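# Flip a green/yellow block end for end and restand it

## Task

A wooden block rests on the table on one of its long narrow faces with its black face upward; one end is green and the other yellow. Lift it, rotate it end over end (within one hand or by passing it between hands), and set it back on the same spot standing on a long narrow face with the black face now down and the green end occupying the position the yellow end had. It counts as failed if any arm part (rather than a hand) contacts the block; if something other than a hand contacts it while it is noticeably tilted or displaced from its spot; if it is released with any part more than a few millimetres above the table, except after one end has briefly rested on the table; or if it slips more than a few millimetres in the grip during the set-down. The result must stand on its own without the robot holding it, so release the block and move the hands away at the end.

## Robot and tools

Robot: two arms, left_arm and right_arm, facing each other across a table. Each ends in an identical right-handed five-finger hand, so hand numbers and axes mean the same thing on both. Do not let arms or hands bump or press on each other hard.

Frames: results report each hand point in a shared world frame. Origin is on the table surface halfway between the arm bases, z = 0 is the table top, +z is up, and left_arm's base is on the +y side. Positions are in metres, orientation as quaternion wxyz, velocities in m/s and rad/s. Reported positions can be slightly off, more so at long reach.

Hand point: a spot 0.05 m in front of the palm, where index pad and thumb tip meet in a pinch. Its local +z runs along straightened fingers (fingertips extend 0.06 to 0.07 m past it), +y points out of the palm, +x runs across the palm away from the thumb. A rigid bracket on the little-finger side of the wrist juts 0.03 m beyond the point in +y and 0.11 m across; it can collide. A full-hand wrap with the thumb turned in front of the palm holds objects 0.035 to 0.08 m wide; turn the thumb before reaching the object.

The row: every motion argument is one list of 28 numbers covering both arms, each in [-1, 1]. Order: left_arm dx, dy, dz, rx, ry, rz, then left_gripper little, ring, middle, index, thumb_bend, thumb_turn, force_limit, speed; then the same 14 for right_arm and right_gripper. dx..rz are an offset, not a pose: they shift the hand point from its pose in the most recent result showing it (or from where it currently is for the first call of a scene or for later calls within one reply), expressed in the hand point's own axes. 1.0 equals 0.6 m or 180 degrees; rx, ry, rz form a single rotation vector. Per step the command is clipped to 100 mm and 16 degrees from the measured pose. Zero offsets are not a hold: they pull the arm back to the reference pose.

Hand numbers are absolute targets. Fingers: +1 straight, -1 curled into the palm. thumb_bend: +1 straight, -1 fully bent. thumb_turn: +1 beside the palm, -1 across in front of it. A pinch is about index -0.22, thumb_bend -0.75, thumb_turn -0.57. force_limit maps -1..+1 to roughly 0..10 N at the fingertip (0..15 N for the thumb motors) and only stops closing. speed maps -1..+1 to near zero..full (full travel 0.6 s); close at -0.9 or slower for a gentle grip. No value means unchanged: to keep a hand as is, resend its last eight numbers (or, before any, its hand_measured, hand_force_limit, hand_speed). A motor moves only when its target changes by at least 0.01, then locks.

Tools:
execute_actions: actions is a list holding one item or none. Empty list returns state only. {"rows": [...up to 15 rows], "steps": n≤15} runs rows at 1/30 s each, last row repeated. {"steps": n≤300} alone waits, counted from the previous result. Optional pictures boolean.
move: target is one 28-number row (offsets as above). Each arm travels a straight line to its goal, 0.5 to 10 s, paths finishing together. speed in m/s, 0.002 to 0.5 (default 0.25); rotation up to twice that in rad/s. Optional stop_force in N, 9 to 40, shared by both arms: an arm halts and backs off 2 steps when its wrist sensor feels that much extra push along its path; unreliable if the hand rotates during the move; omit it when lifting away from something being pressed. Paths ignore obstacles. Result line "move:" gives the ending (done, off_target, moving, held, fault, contact) and limits (paced = clipped, held = some steps blocked).
wait: seconds 0 to 10; nothing new is sent.
zoom_image: camera (cam_high, cam_low, cam_left_wrist, cam_right_wrist) and region [x0, y0, x1, y1] in pixels, at most 504 by 504; images are 672x504.
show_instructions: shows the reference images.
finished_scene: scene = number of the current scene; ends and grades it, irreversible.

Results: a state line per arm with pose and velocities; "Hand target" where the controller is heading; HELD marks steps not sent; "pose unreachable" names an arm whose command a clearance check altered. hand_measured, hand_stopped_by (moving, target, force, stalled, fault) and hand_load_n (positive = finger pushed open) each list six values in motor order. A lost grip shows as loads dropping to about 0. Wrist force/torque are in the end effector's axes, noisy (offset up to ~4 N), saturating near 50 N.

Cautions: arms are stiff; driving a target even slightly past firm contact can trigger a fault stop (10 s freeze). Faults also come from joint torque overload (wrist joints 26.3 N m, others 141 N m) or any external force of 150 N. Long holds heat motors; above 85 °C the arm brakes. Move slowly near contact, never release the block in the air, keep arm links off it, and do not knock anything off the table. The simulation keeps running while you compose a reply.

Each tool is called as name(argument=value, ...), one argument or row to a line, values as JSON.

Reference images:

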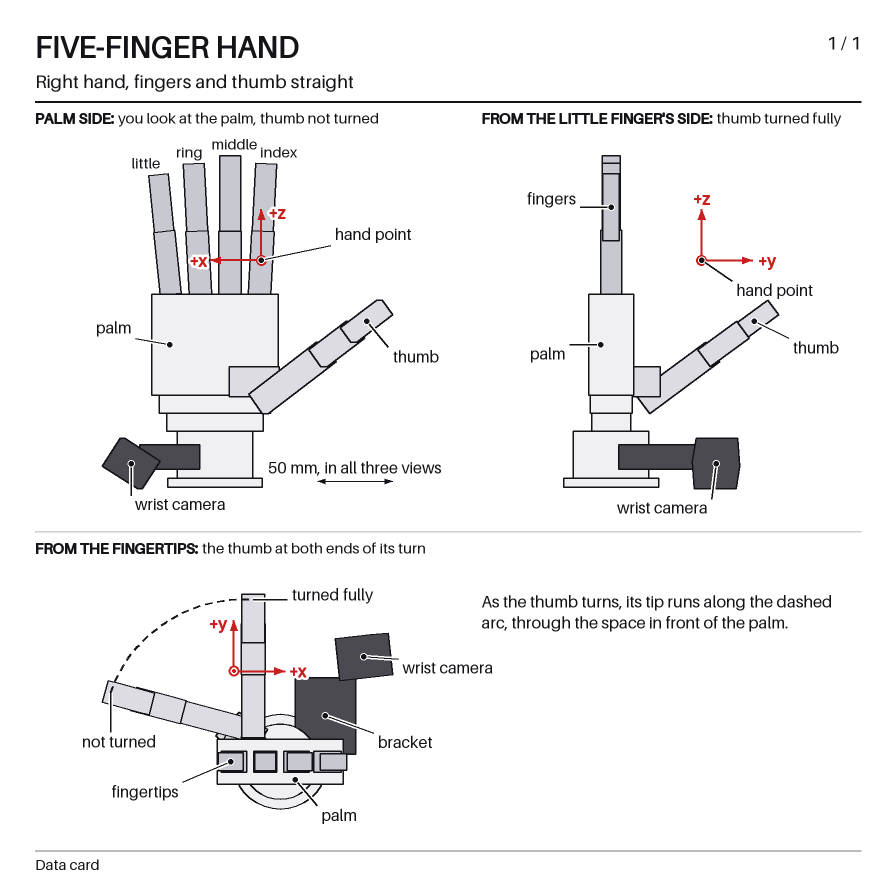

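## Session

execute_actions(
  actions=[],
)

Scene clock: 0.00 s of 6000.00 s.
left_arm: end_effector_position=(+0.2428, +0.3914, +0.4762) hand_measured=(+1.000, +1.000, +1.000, +1.000, +1.000, +1.000) hand_load_n=(+0.0, +0.0, +0.0, +0.0, +0.0, +0.0) hand_stopped_by=(target, target, target, target, target, target) hand_force_limit=0.00 hand_speed=-0.80 end_effector_quat_wxyz=(-0.020, +0.406, +0.913, +0.001) end_effector_velocity=(-0.000, +0.001, +0.000) end_effector_angular_velocity=(+0.001, +0.000, -0.001) | right_arm: end_effector_position=(+0.1005, -0.2735, +0.4703) hand_measured=(+1.000, +1.000, +1.000, +1.000, +1.000, +1.000) hand_load_n=(+0.0, +0.0, +0.0, +0.0, +0.0, +0.0) hand_stopped_by=(target, target, target, target, target, target) hand_force_limit=0.00 hand_speed=-0.80 end_effector_quat_wxyz=(+0.001, -0.338, +0.941, +0.014) end_effector_velocity=(-0.000, -0.000, +0.000) end_effector_angular_velocity=(-0.001, -0.001, +0.000)
Joint positions: left_arm=[ 0.551 -1.706  1.337  1.971  1.596 -1.9  ] | right_arm=[-1.212 -1.721  1.367  1.923  1.543 -1.888]
Joint velocities: left_arm=[-0.001 -0.001  0.     0.001 -0.    -0.   ] | right_arm=[-0.    -0.001 -0.     0.     0.001 -0.   ]
Joint torques (N m, as the arm reports them, + toward a larger angle): no reading
Wrist force (N, on the end effector, along its own x y z axes, offset not removed): no reading
Wrist torque (N m, same axes, about the end effector's origin, offset not removed): no reading
Hand target (left_arm): +0.243, +0.391, +0.476; -0.020, +0.406, +0.913, +0.001
Hand target (right_arm): +0.101, -0.274, +0.470; +0.001, -0.338, +0.941, +0.014

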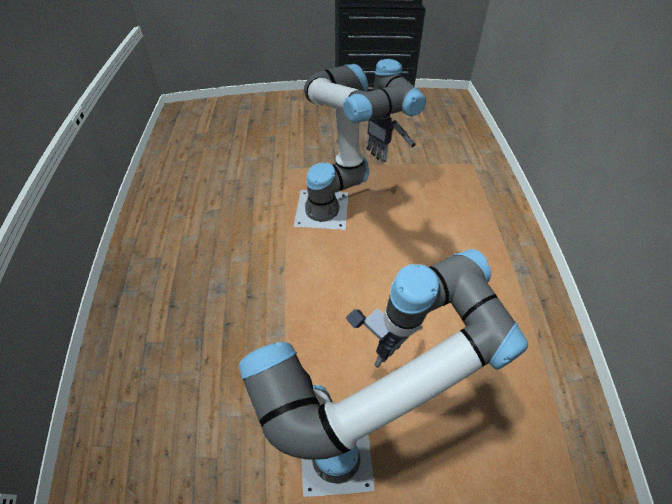

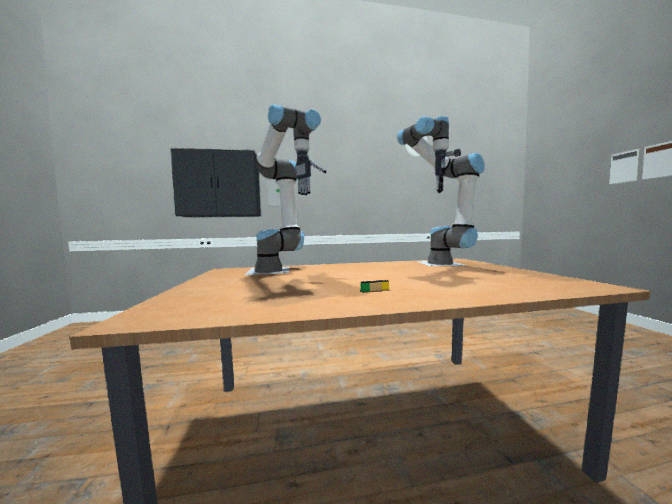

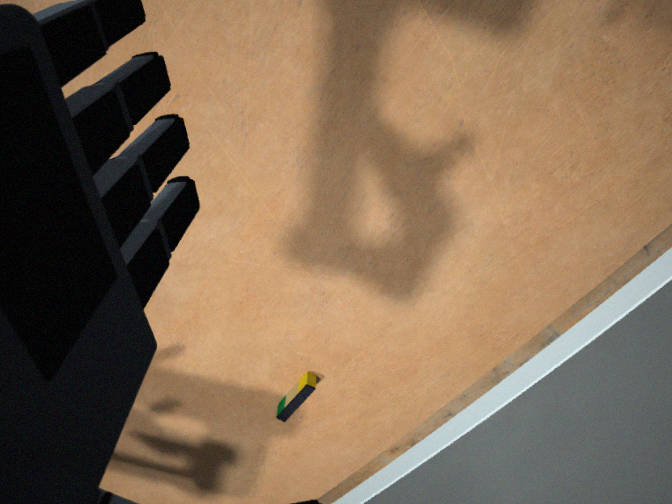

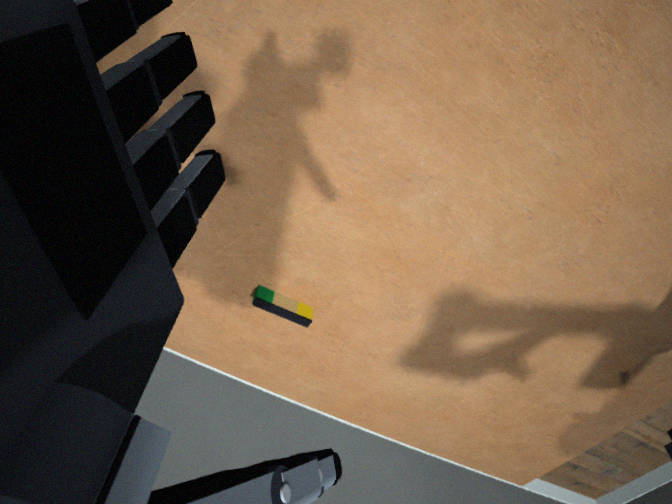

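zoom_image(
  camera="cam_right_wrist",
  region=[230,265,330,340],
)

zoom_image(
  camera="cam_low",
  region=[345,265,405,310],
)

Region (230, 265, 330, 340) of cam_right_wrist's 672x504 image, scaled by 5.040, with more detail than that image has; it fills the top 378 rows of this view, and the rest is white.

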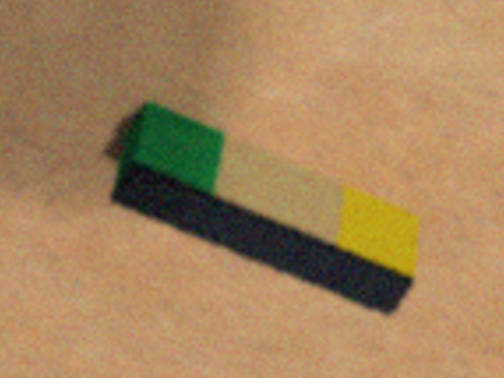

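Region (345, 265, 405, 310) of cam_low's 672x504 image, scaled by 8.400, with more detail than that image has; it fills the top 378 rows of this view, and the rest is white.

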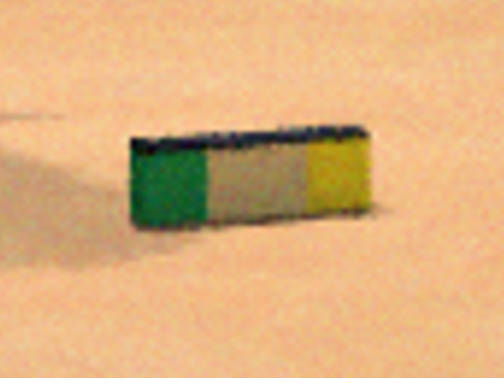

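move(
  target=[-0.2,0.1,0.2,0,0,0.928,-1,-1,0.2,0.2,-0.3,-1,0,0.5,-0.761,-0.263,0.55,0.28,-0.15,-0.2885,-1,-1,0.2,0.2,-0.3,-1,0,0.5],
  speed=0.45,
)

move(
  target=[0.2,0,0.1,0,0.5,0,-1,-1,-0.1,-0.1,-0.6,-1,0,0.5,0,0,0,0,0,0,-1,-1,0.2,0.2,-0.3,-1,0,0.5],
  speed=0.4,
)

zoom_image(
  camera="cam_high",
  region=[400,120,600,320],
)

Scene clock: 18.17 s of 6000.00 s.
left_arm: end_effector_position=(+0.3636, +0.3449, +0.3513) hand_measured=(-1.000, -1.000, +0.200, +0.200, -0.300, -1.000) hand_load_n=(+0.0, +0.0, +0.0, +0.0, +0.0, +0.0) hand_stopped_by=(target, target, target, target, target, target) hand_force_limit=0.00 hand_speed=0.50 end_effector_quat_wxyz=(-0.004, +0.954, -0.301, -0.019) end_effector_velocity=(+0.000, -0.000, -0.000) end_effector_angular_velocity=(-0.001, +0.001, -0.006) | right_arm: end_effector_position=(+0.5502, -0.0964, +0.1412) hand_measured=(-1.000, -1.000, +0.200, +0.200, -0.300, -1.000) hand_load_n=(+0.0, +0.0, +0.0, +0.0, +0.0, +0.0) hand_stopped_by=(target, target, target, target, target, target) hand_force_limit=0.00 hand_speed=0.50 end_effector_quat_wxyz=(+0.349, -0.655, +0.599, -0.299) end_effector_velocity=(+0.001, +0.000, -0.001) end_effector_angular_velocity=(-0.000, -0.001, +0.002)
Joint positions: left_arm=[ 1.135 -1.183  1.081  1.712  1.573  1.598] | right_arm=[-1.053 -0.982  1.247  0.391  1.902 -2.864]
Joint velocities: left_arm=[ 0.     0.002 -0.002  0.     0.001  0.006] | right_arm=[-0.     0.002 -0.    -0.003 -0.001 -0.002]
Joint torques (N m, as the arm reports them, + toward a larger angle): left_arm=[-10.4  -28.34 -30.75   4.17   2.92   2.15] | right_arm=[ -7.9  -34.3  -25.29  -1.57  -2.74  -1.79]
Wrist force (N, on the end effector, along its own x y z axes, offset not removed): left_arm=[0.2 1.0 0.8] | right_arm=[-1.0 -2.9 0.7]
Wrist torque (N m, same axes, about the end effector's origin, offset not removed): left_arm=[0.16 -0.20 0.06] | right_arm=[-0.51 -0.06 -0.26]
Hand target (left_arm): +0.364, +0.345, +0.351; -0.004, +0.953, -0.301, -0.019
Hand target (right_arm): +0.550, -0.096, +0.141; -0.349, +0.655, -0.599, +0.299
Off the commanded pose (left_arm): 0.000 m, 0 deg.
Off the commanded pose (right_arm): 0.001 m, 0 deg.
After step 90, 11.33 s passed at rest.
move: done
camera_calibration (this result's frames):
cam_left_wrist: T_world_to_cam=[[-0.644152, -0.764858, 0.00774011, 0.496878], [-0.628235, 0.534809, 0.565066, -0.155043], [-0.436335, 0.359126, -0.825009, 0.449946], [0, 0, 0, 1]] pos_world=[0.418989, 0.301372, 0.454973]
cam_right_wrist: T_world_to_cam=[[-0.540684, 0.0637134, -0.83881, 0.425737], [-0.534857, 0.743594, 0.401242, 0.298558], [0.649299, 0.665588, -0.367972, -0.103593], [0, 0, 0, 1]] pos_world=[0.457137, -0.180181, 0.199199]

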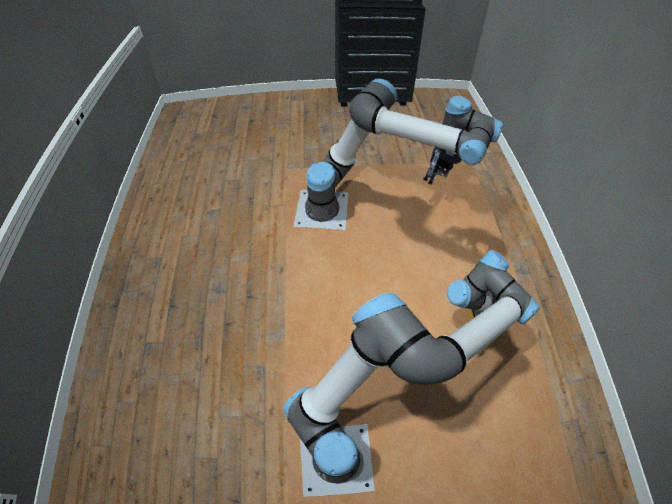

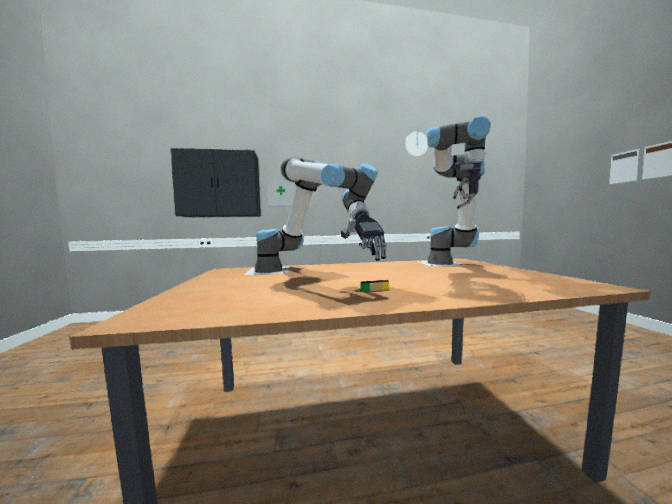

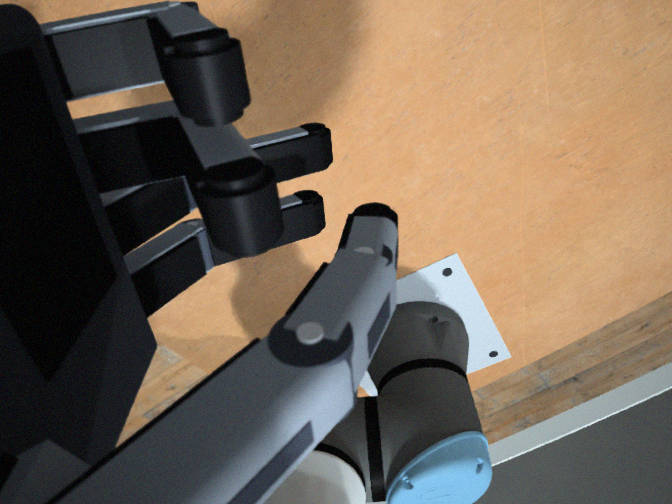

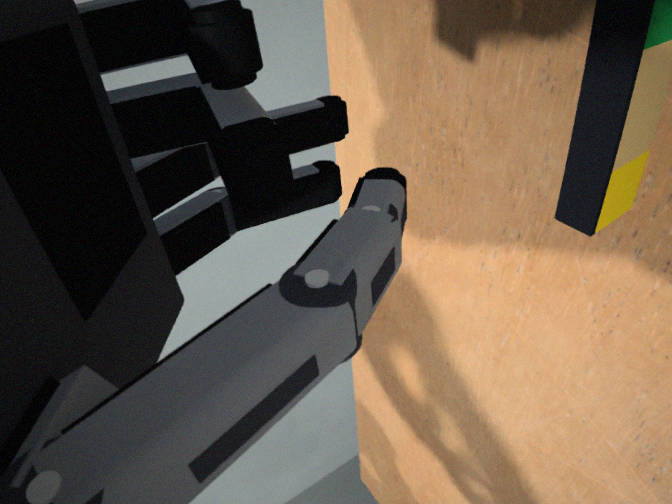

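Scene clock: 20.73 s of 6000.00 s.
left_arm: end_effector_position=(+0.4599, +0.2775, +0.2869) hand_measured=(-1.000, -1.000, -0.100, -0.100, -0.600, -1.000) hand_load_n=(+0.0, +0.0, +0.0, +0.0, +0.0, +0.0) hand_stopped_by=(target, target, target, target, target, target) hand_force_limit=0.00 hand_speed=0.50 end_effector_quat_wxyz=(+0.209, +0.688, -0.217, +0.661) end_effector_velocity=(+0.000, -0.001, -0.000) end_effector_angular_velocity=(-0.006, -0.008, -0.001) | right_arm: end_effector_position=(+0.5502, -0.0964, +0.1412) hand_measured=(-1.000, -1.000, +0.200, +0.200, -0.300, -1.000) hand_load_n=(+0.0, +0.0, +0.0, +0.0, +0.0, +0.0) hand_stopped_by=(target, target, target, target, target, target) hand_force_limit=0.00 hand_speed=0.50 end_effector_quat_wxyz=(+0.349, -0.655, +0.599, -0.299) end_effector_velocity=(-0.000, -0.000, -0.001) end_effector_angular_velocity=(-0.000, +0.002, +0.000)
Joint positions: left_arm=[ 1.15  -1.749  2.152 -0.363  1.614  1.571] | right_arm=[-1.053 -0.982  1.247  0.391  1.902 -2.864]
Joint velocities: left_arm=[-0.001  0.001  0.006 -0.017 -0.001 -0.001] | right_arm=[-0.     0.     0.     0.001 -0.     0.   ]
Joint torques (N m, as the arm reports them, + toward a larger angle): left_arm=[-10.88  -3.9   -9.54  -3.61  -2.62  -2.72] | right_arm=[  1.08 -48.24 -16.16   1.88   3.46   1.79]
Wrist force (N, on the end effector, along its own x y z axes, offset not removed): left_arm=[0.0 -1.9 1.3] | right_arm=[1.3 -1.3 0.8]
Wrist torque (N m, same axes, about the end effector's origin, offset not removed): left_arm=[-0.42 -0.15 0.03] | right_arm=[-0.17 -0.37 0.06]
Hand target (left_arm): +0.460, +0.277, +0.287; +0.209, +0.687, -0.216, +0.661
Hand target (right_arm): +0.550, -0.096, +0.141; -0.349, +0.655, -0.599, +0.299
Off the commanded pose (left_arm): 0.000 m, 0 deg.
Off the commanded pose (right_arm): 0.000 m, 0 deg.
move: done
camera_calibration (this result's frames):
cam_left_wrist: T_world_to_cam=[[-0.57534, -0.813161, -0.0880509, 0.517063], [-0.420348, 0.386313, -0.821018, 0.321147], [0.701635, -0.435353, -0.564072, 0.0852889], [0, 0, 0, 1]] pos_world=[0.372639, 0.333523, 0.357304]
cam_right_wrist: T_world_to_cam=[[-0.540674, 0.0637248, -0.838815, 0.425744], [-0.534854, 0.743598, 0.401241, 0.298562], [0.64931, 0.665584, -0.36796, -0.103602], [0, 0, 0, 1]] pos_world=[0.457145, -0.180184, 0.199204]

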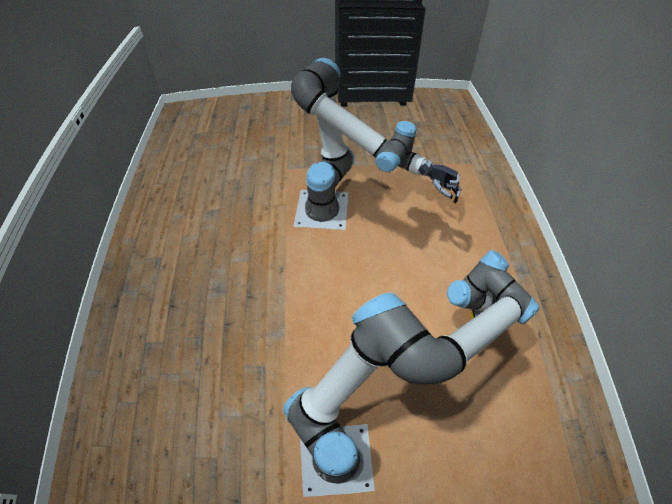

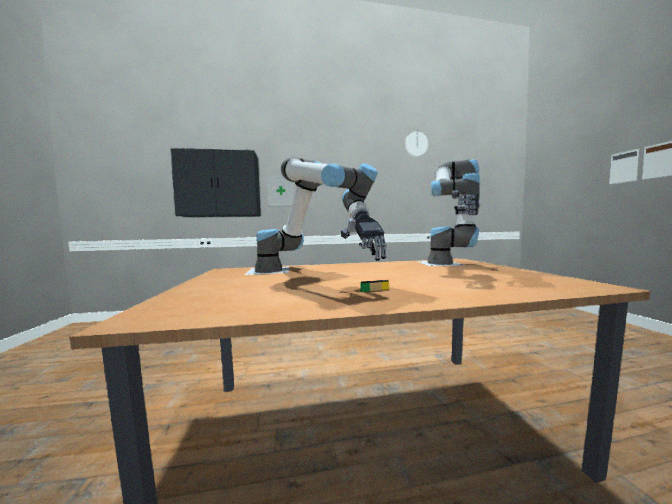

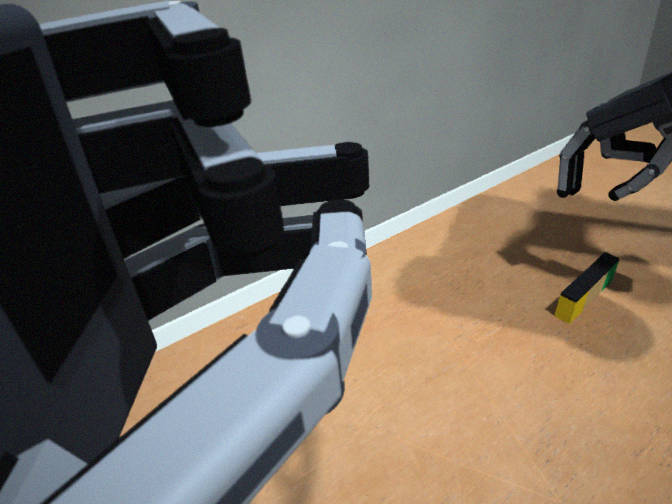

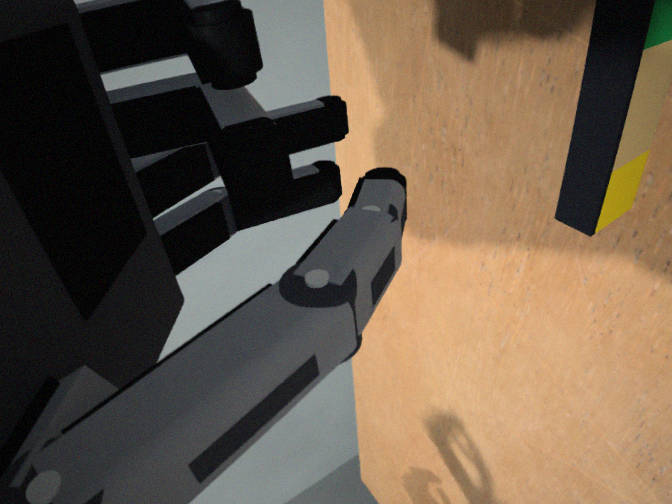

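Region (400, 120, 600, 320) of cam_high's 672x504 image, scaled by 2.520, with more detail than that image has.

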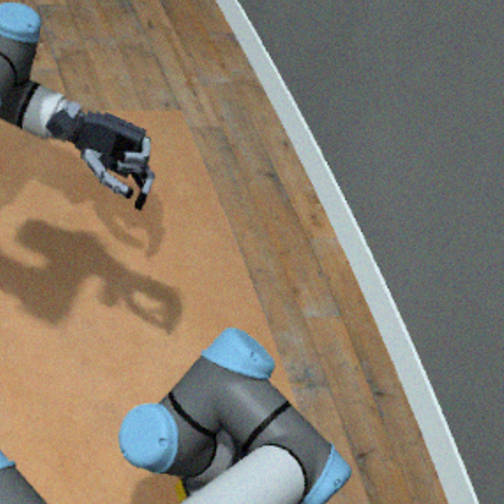

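move(
  target=[-0.15,0.15,0.1,0,0.013,0,-1,-1,0.2,0.2,-0.4,-1,0,0.5,0.037,0.098,0.05,0.067,0.005,-0.007,-1,-1,0.2,0.2,-0.4,-1,0,0.5],
)

zoom_image(
  camera="cam_left_wrist",
  region=[422,60,672,310],
)

zoom_image(
  camera="cam_low",
  region=[335,230,415,310],
)

Scene clock: 30.43 s of 6000.00 s.
left_arm: end_effector_position=(+0.4543, +0.1713, +0.1946) hand_measured=(-1.000, -1.000, +0.200, +0.200, -0.400, -1.000) hand_load_n=(+0.0, +0.0, +0.0, +0.0, +0.0, +0.0) hand_stopped_by=(target, target, target, target, target, target) hand_force_limit=0.00 hand_speed=0.50 end_effector_quat_wxyz=(+0.214, +0.674, -0.212, +0.674) end_effector_velocity=(+0.001, -0.001, +0.001) end_effector_angular_velocity=(-0.003, -0.003, +0.000) | right_arm: end_effector_position=(+0.5427, -0.1177, +0.0755) hand_measured=(-1.000, -1.000, +0.200, +0.200, -0.400, -1.000) hand_load_n=(+0.0, +0.0, +0.0, +0.0, +0.0, +0.0) hand_stopped_by=(target, target, target, target, target, target) hand_force_limit=0.00 hand_speed=0.50 end_effector_quat_wxyz=(+0.408, -0.619, +0.560, -0.369) end_effector_velocity=(+0.000, +0.000, -0.000) end_effector_angular_velocity=(+0.002, -0.003, +0.002)
Joint positions: left_arm=[ 0.863 -1.534  2.267 -0.734  1.327  1.569] | right_arm=[-1.041 -1.034  1.593 -0.116  1.976 -2.957]
Joint velocities: left_arm=[-0.002  0.002 -0.001 -0.005 -0.002  0.   ] | right_arm=[-0.001 -0.001  0.004 -0.008 -0.003 -0.001]
Joint torques (N m, as the arm reports them, + toward a larger angle): left_arm=[-10.57 -11.14 -30.17  -3.87  -2.78   2.4 ] | right_arm=[ -7.47 -44.16  -9.84  -2.27  -2.77  -1.84]
Wrist force (N, on the end effector, along its own x y z axes, offset not removed): left_arm=[-0.1 0.0 1.4] | right_arm=[0.6 -1.6 1.9]
Wrist torque (N m, same axes, about the end effector's origin, offset not removed): left_arm=[-0.09 -0.18 -0.01] | right_arm=[-0.37 -0.31 -0.11]
Hand target (left_arm): +0.454, +0.171, +0.195; +0.214, +0.674, -0.212, +0.675
Hand target (right_arm): +0.543, -0.118, +0.075; -0.408, +0.619, -0.560, +0.369
Off the commanded pose (left_arm): 0.000 m, 0 deg.
Off the commanded pose (right_arm): 0.000 m, 0 deg.
After step 90, 5.57 s passed at rest.
move: done
camera_calibration (this result's frames):
cam_left_wrist: T_world_to_cam=[[-0.572434, -0.81527, -0.0874854, 0.418306], [-0.3931, 0.366504, -0.843295, 0.279372], [0.719577, -0.44834, -0.530283, -0.021617], [0, 0, 0, 1]] pos_world=[0.364829, 0.22895, 0.260725]
cam_right_wrist: T_world_to_cam=[[-0.351876, 0.0616548, -0.934014, 0.27235], [-0.602302, 0.74891, 0.276344, 0.383425], [0.71653, 0.659797, -0.226389, -0.156581], [0, 0, 0, 1]] pos_world=[0.438966, -0.200631, 0.112974]

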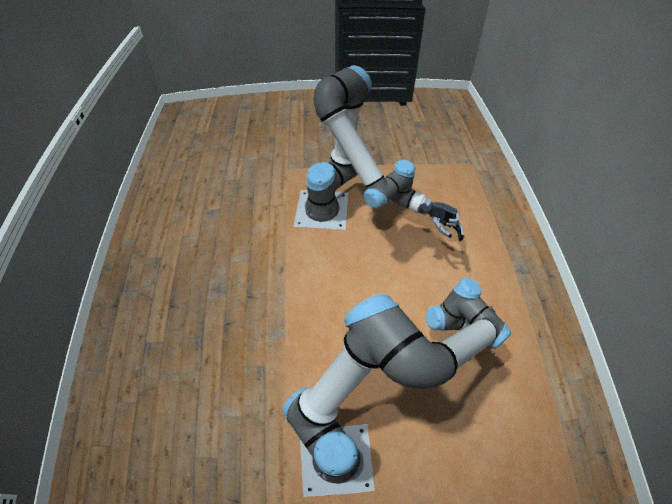

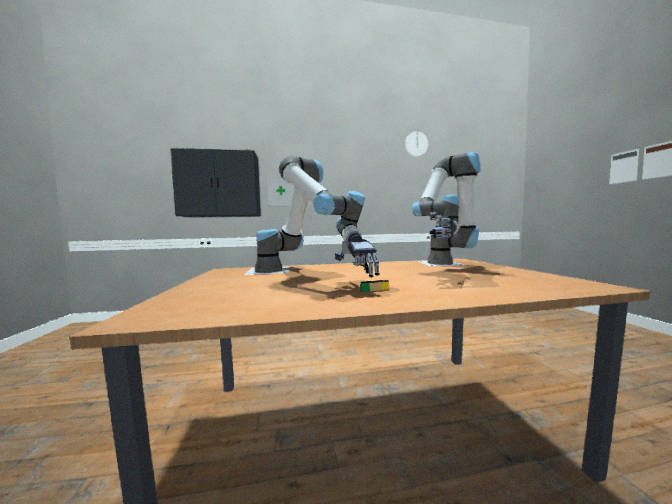

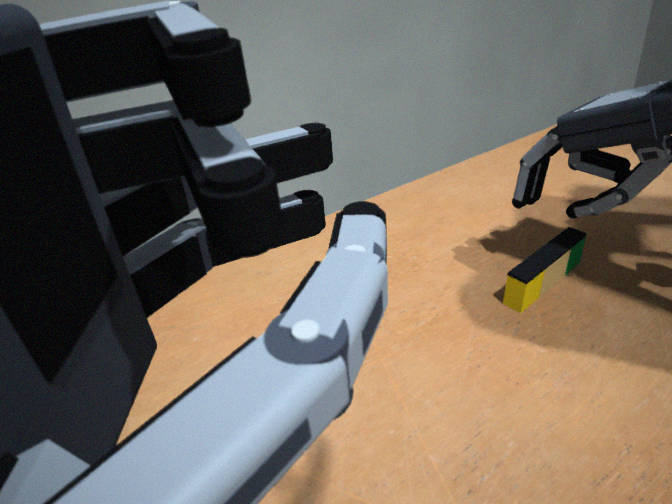

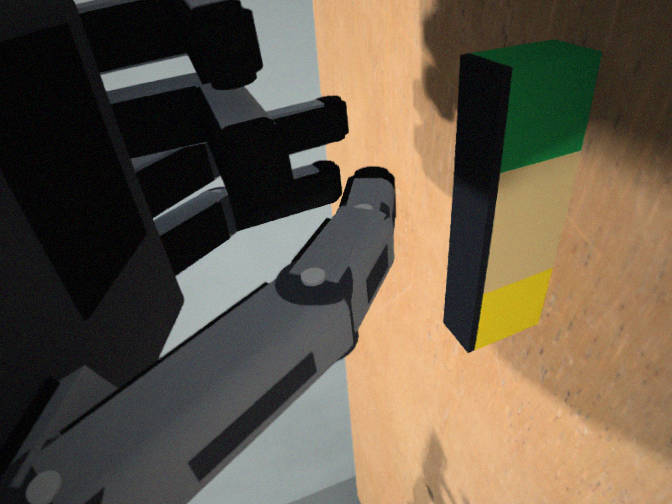

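Region (422, 60, 672, 310) of cam_left_wrist's 672x504 image, scaled by 2.016, with more detail than that image has.

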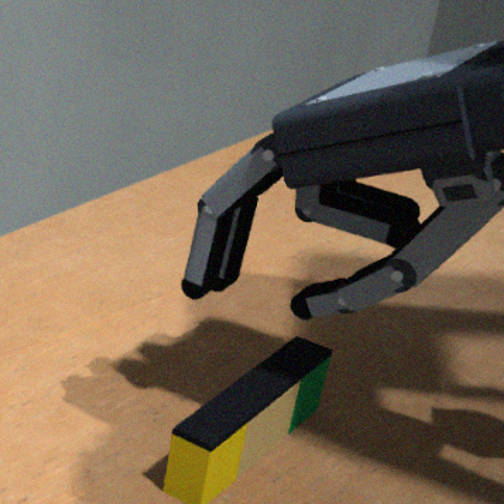

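Region (335, 230, 415, 310) of cam_low's 672x504 image, scaled by 6.300, with more detail than that image has.

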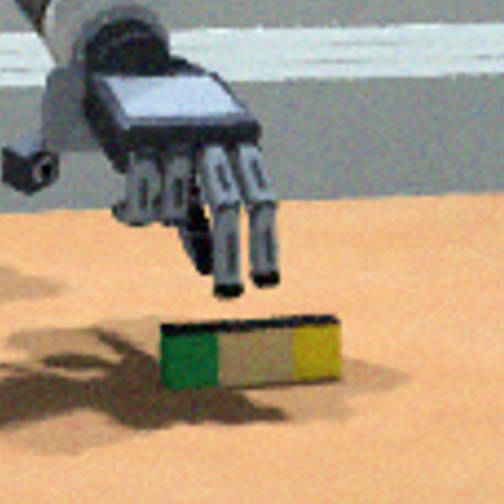

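move(
  target=[0,0,0,0,0,0,-1,-1,0.2,0.2,-0.4,-1,0,0.5,0.0093,0.016,-0.038,0,0,0,-1,-1,0.25,0.25,-0.4,-1,0,0.5],
)

move(
  target=[0,0,0,0,0,0,-1,-1,0.2,0.2,-0.4,-1,0,0.5,0,0.063,0.027,0,0,0,-1,-1,0.25,0.25,-0.4,-1,0,0.5],
  speed=0.04,
  stop_force=9,
)

zoom_image(
  camera="cam_left_wrist",
  region=[472,130,672,330],
)

zoom_image(
  camera="cam_low",
  region=[335,230,415,310],
)

Scene clock: 36.07 s of 6000.00 s.
left_arm: end_effector_position=(+0.4543, +0.1712, +0.1947) hand_measured=(-1.000, -1.000, +0.200, +0.200, -0.400, -1.000) hand_load_n=(+0.0, +0.0, +0.0, +0.0, +0.0, +0.0) hand_stopped_by=(target, target, target, target, target, target) hand_force_limit=0.00 hand_speed=0.50 end_effector_quat_wxyz=(+0.214, +0.674, -0.212, +0.675) end_effector_velocity=(-0.000, +0.001, -0.000) end_effector_angular_velocity=(+0.001, +0.001, +0.000) | right_arm: end_effector_position=(+0.5187, -0.1257, +0.0757) hand_measured=(-1.000, -1.000, +0.250, +0.250, -0.400, -1.000) hand_load_n=(+0.0, +0.0, +0.0, +0.0, +0.0, +0.0) hand_stopped_by=(target, target, target, target, target, target) hand_force_limit=0.00 hand_speed=0.50 end_effector_quat_wxyz=(+0.408, -0.619, +0.560, -0.369) end_effector_velocity=(-0.001, -0.001, +0.000) end_effector_angular_velocity=(+0.000, -0.001, -0.001)
Joint positions: left_arm=[ 0.863 -1.534  2.267 -0.734  1.327  1.569] | right_arm=[-1.03  -1.079  1.667 -0.142  1.986 -2.951]
Joint velocities: left_arm=[ 0.001 -0.001  0.001  0.001  0.001 -0.   ] | right_arm=[ 0.001 -0.003  0.005 -0.002  0.001  0.001]
Joint torques (N m, as the arm reports them, + toward a larger angle): left_arm=[ 11.77 -30.22  -5.84  -0.21   2.67   0.08] | right_arm=[  6.37 -41.34 -11.53  -2.31   3.42   1.8 ]
Wrist force (N, on the end effector, along its own x y z axes, offset not removed): left_arm=[-2.6 0.2 1.7] | right_arm=[-0.1 -1.9 0.9]
Wrist torque (N m, same axes, about the end effector's origin, offset not removed): left_arm=[-0.09 0.29 -0.16] | right_arm=[-0.34 -0.12 -0.14]
Hand target (left_arm): +0.454, +0.171, +0.195; +0.214, +0.674, -0.212, +0.674
Hand target (right_arm): +0.519, -0.126, +0.076; -0.408, +0.619, -0.560, +0.369
Off the commanded pose (left_arm): 0.000 m, 0 deg.
Off the commanded pose (right_arm): 0.000 m, 0 deg.
After step 90, 1.83 s passed at rest.
move: done
camera_calibration (this result's frames):
cam_left_wrist: T_world_to_cam=[[-0.572441, -0.815266, -0.0874766, 0.418266], [-0.392971, 0.36642, -0.843392, 0.279475], [0.719642, -0.448417, -0.53013, -0.0216736], [0, 0, 0, 1]] pos_world=[0.364856, 0.228874, 0.260806]
cam_right_wrist: T_world_to_cam=[[-0.351913, 0.0616711, -0.933999, 0.264611], [-0.602281, 0.748915, 0.276378, 0.374908], [0.71653, 0.659791, -0.226409, -0.134103], [0, 0, 0, 1]] pos_world=[0.415009, -0.208613, 0.113168]

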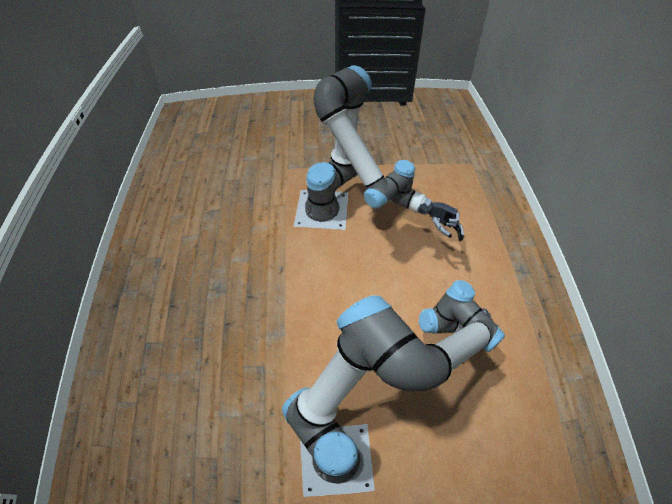

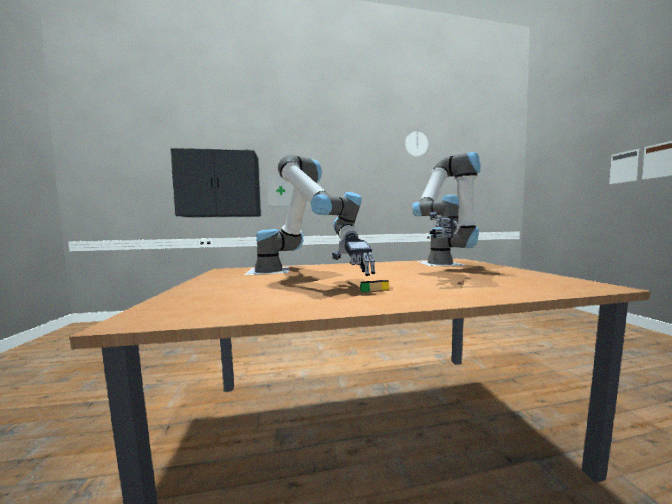

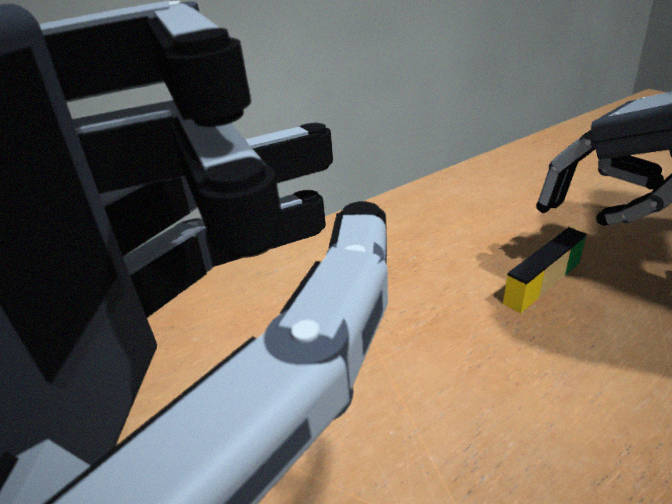

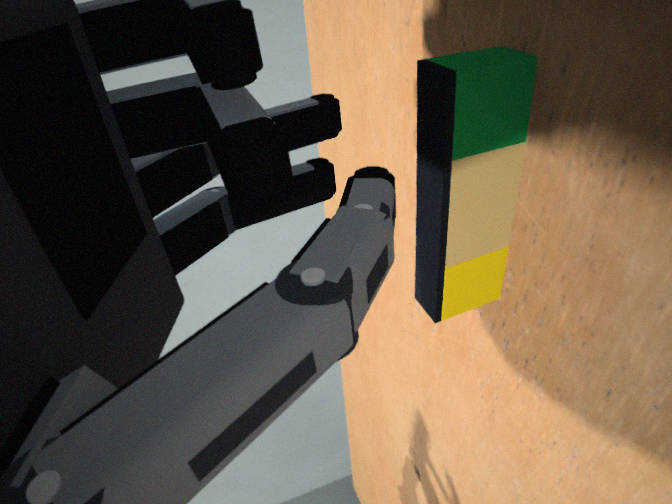

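Scene clock: 37.43 s of 6000.00 s.
left_arm: end_effector_position=(+0.4543, +0.1712, +0.1947) hand_measured=(-1.000, -1.000, +0.200, +0.200, -0.400, -1.000) hand_load_n=(+0.0, +0.0, +0.0, +0.0, +0.0, +0.0) hand_stopped_by=(target, target, target, target, target, target) hand_force_limit=0.00 hand_speed=0.50 end_effector_quat_wxyz=(+0.214, +0.674, -0.212, +0.675) end_effector_velocity=(+0.000, +0.000, -0.000) end_effector_angular_velocity=(+0.001, +0.000, +0.001) | right_arm: end_effector_position=(+0.5186, -0.1257, +0.0347) hand_measured=(-1.000, -1.000, +0.250, +0.250, -0.400, -1.000) hand_load_n=(+0.0, +0.0, +0.0, +0.0, +0.0, +0.0) hand_stopped_by=(target, target, target, target, target, target) hand_force_limit=0.00 hand_speed=0.50 end_effector_quat_wxyz=(+0.408, -0.619, +0.560, -0.369) end_effector_velocity=(-0.000, -0.000, -0.001) end_effector_angular_velocity=(-0.000, -0.000, -0.001)
Joint positions: left_arm=[ 0.863 -1.534  2.267 -0.734  1.327  1.569] | right_arm=[-1.03  -1.022  1.701 -0.233  1.986 -2.951]
Joint velocities: left_arm=[ 0.001  0.     0.001 -0.     0.     0.   ] | right_arm=[ 0.     0.001  0.002 -0.003  0.001  0.   ]
Joint torques (N m, as the arm reports them, + toward a larger angle): left_arm=[  2.02 -28.51 -16.23  -0.36   0.41  -0.23] | right_arm=[  7.16 -30.01  -9.71  -2.05   3.4    1.12]
Wrist force (N, on the end effector, along its own x y z axes, offset not removed): left_arm=[-0.7 -0.6 1.0] | right_arm=[1.5 -3.0 0.3]
Wrist torque (N m, same axes, about the end effector's origin, offset not removed): left_arm=[-0.12 -0.09 0.01] | right_arm=[-0.50 -0.39 -0.10]
Hand target (left_arm): +0.454, +0.171, +0.195; +0.214, +0.674, -0.212, +0.675
Hand target (right_arm): +0.519, -0.126, +0.035; -0.408, +0.619, -0.560, +0.369
Off the commanded pose (left_arm): 0.000 m, 0 deg.
Off the commanded pose (right_arm): 0.000 m, 0 deg.
move: done
camera_calibration (this result's frames):
cam_left_wrist: T_world_to_cam=[[-0.572447, -0.815261, -0.0874842, 0.418277], [-0.392986, 0.366442, -0.843375, 0.279453], [0.719629, -0.448408, -0.530155, -0.0216613], [0, 0, 0, 1]] pos_world=[0.364851, 0.228888, 0.260792]
cam_right_wrist: T_world_to_cam=[[-0.351925, 0.0617063, -0.933992, 0.226315], [-0.602262, 0.748919, 0.276409, 0.386166], [0.71654, 0.659783, -0.2264, -0.143325], [0, 0, 0, 1]] pos_world=[0.414917, -0.208609, 0.0721878]

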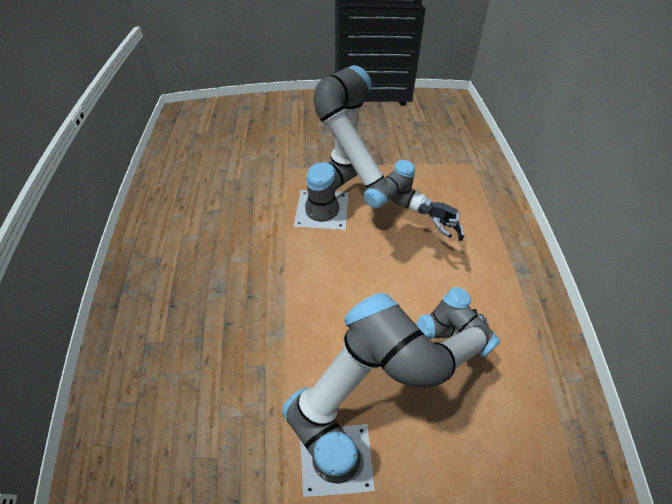

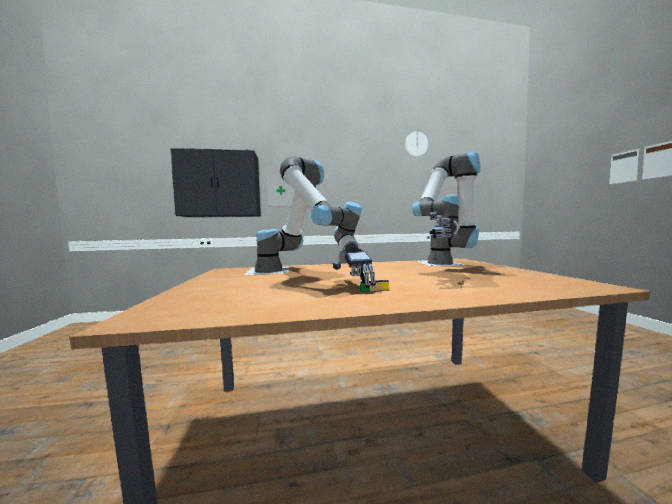

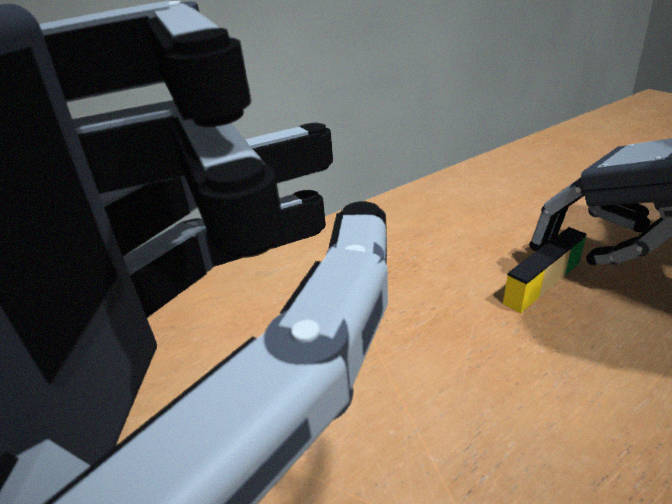

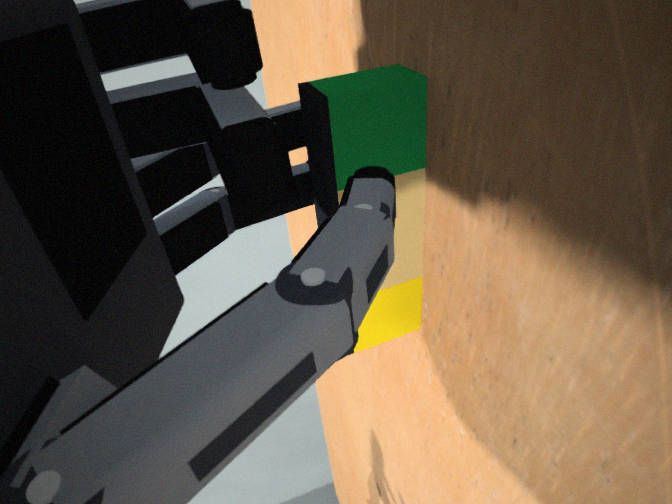

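Region (472, 130, 672, 330) of cam_left_wrist's 672x504 image, scaled by 2.520, with more detail than that image has.

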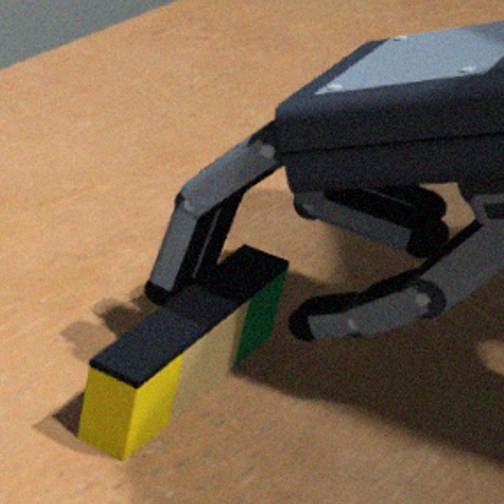

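Region (335, 230, 415, 310) of cam_low's 672x504 image, scaled by 6.300, with more detail than that image has.

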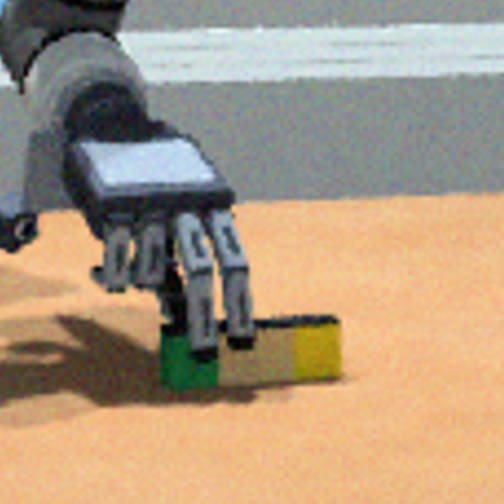

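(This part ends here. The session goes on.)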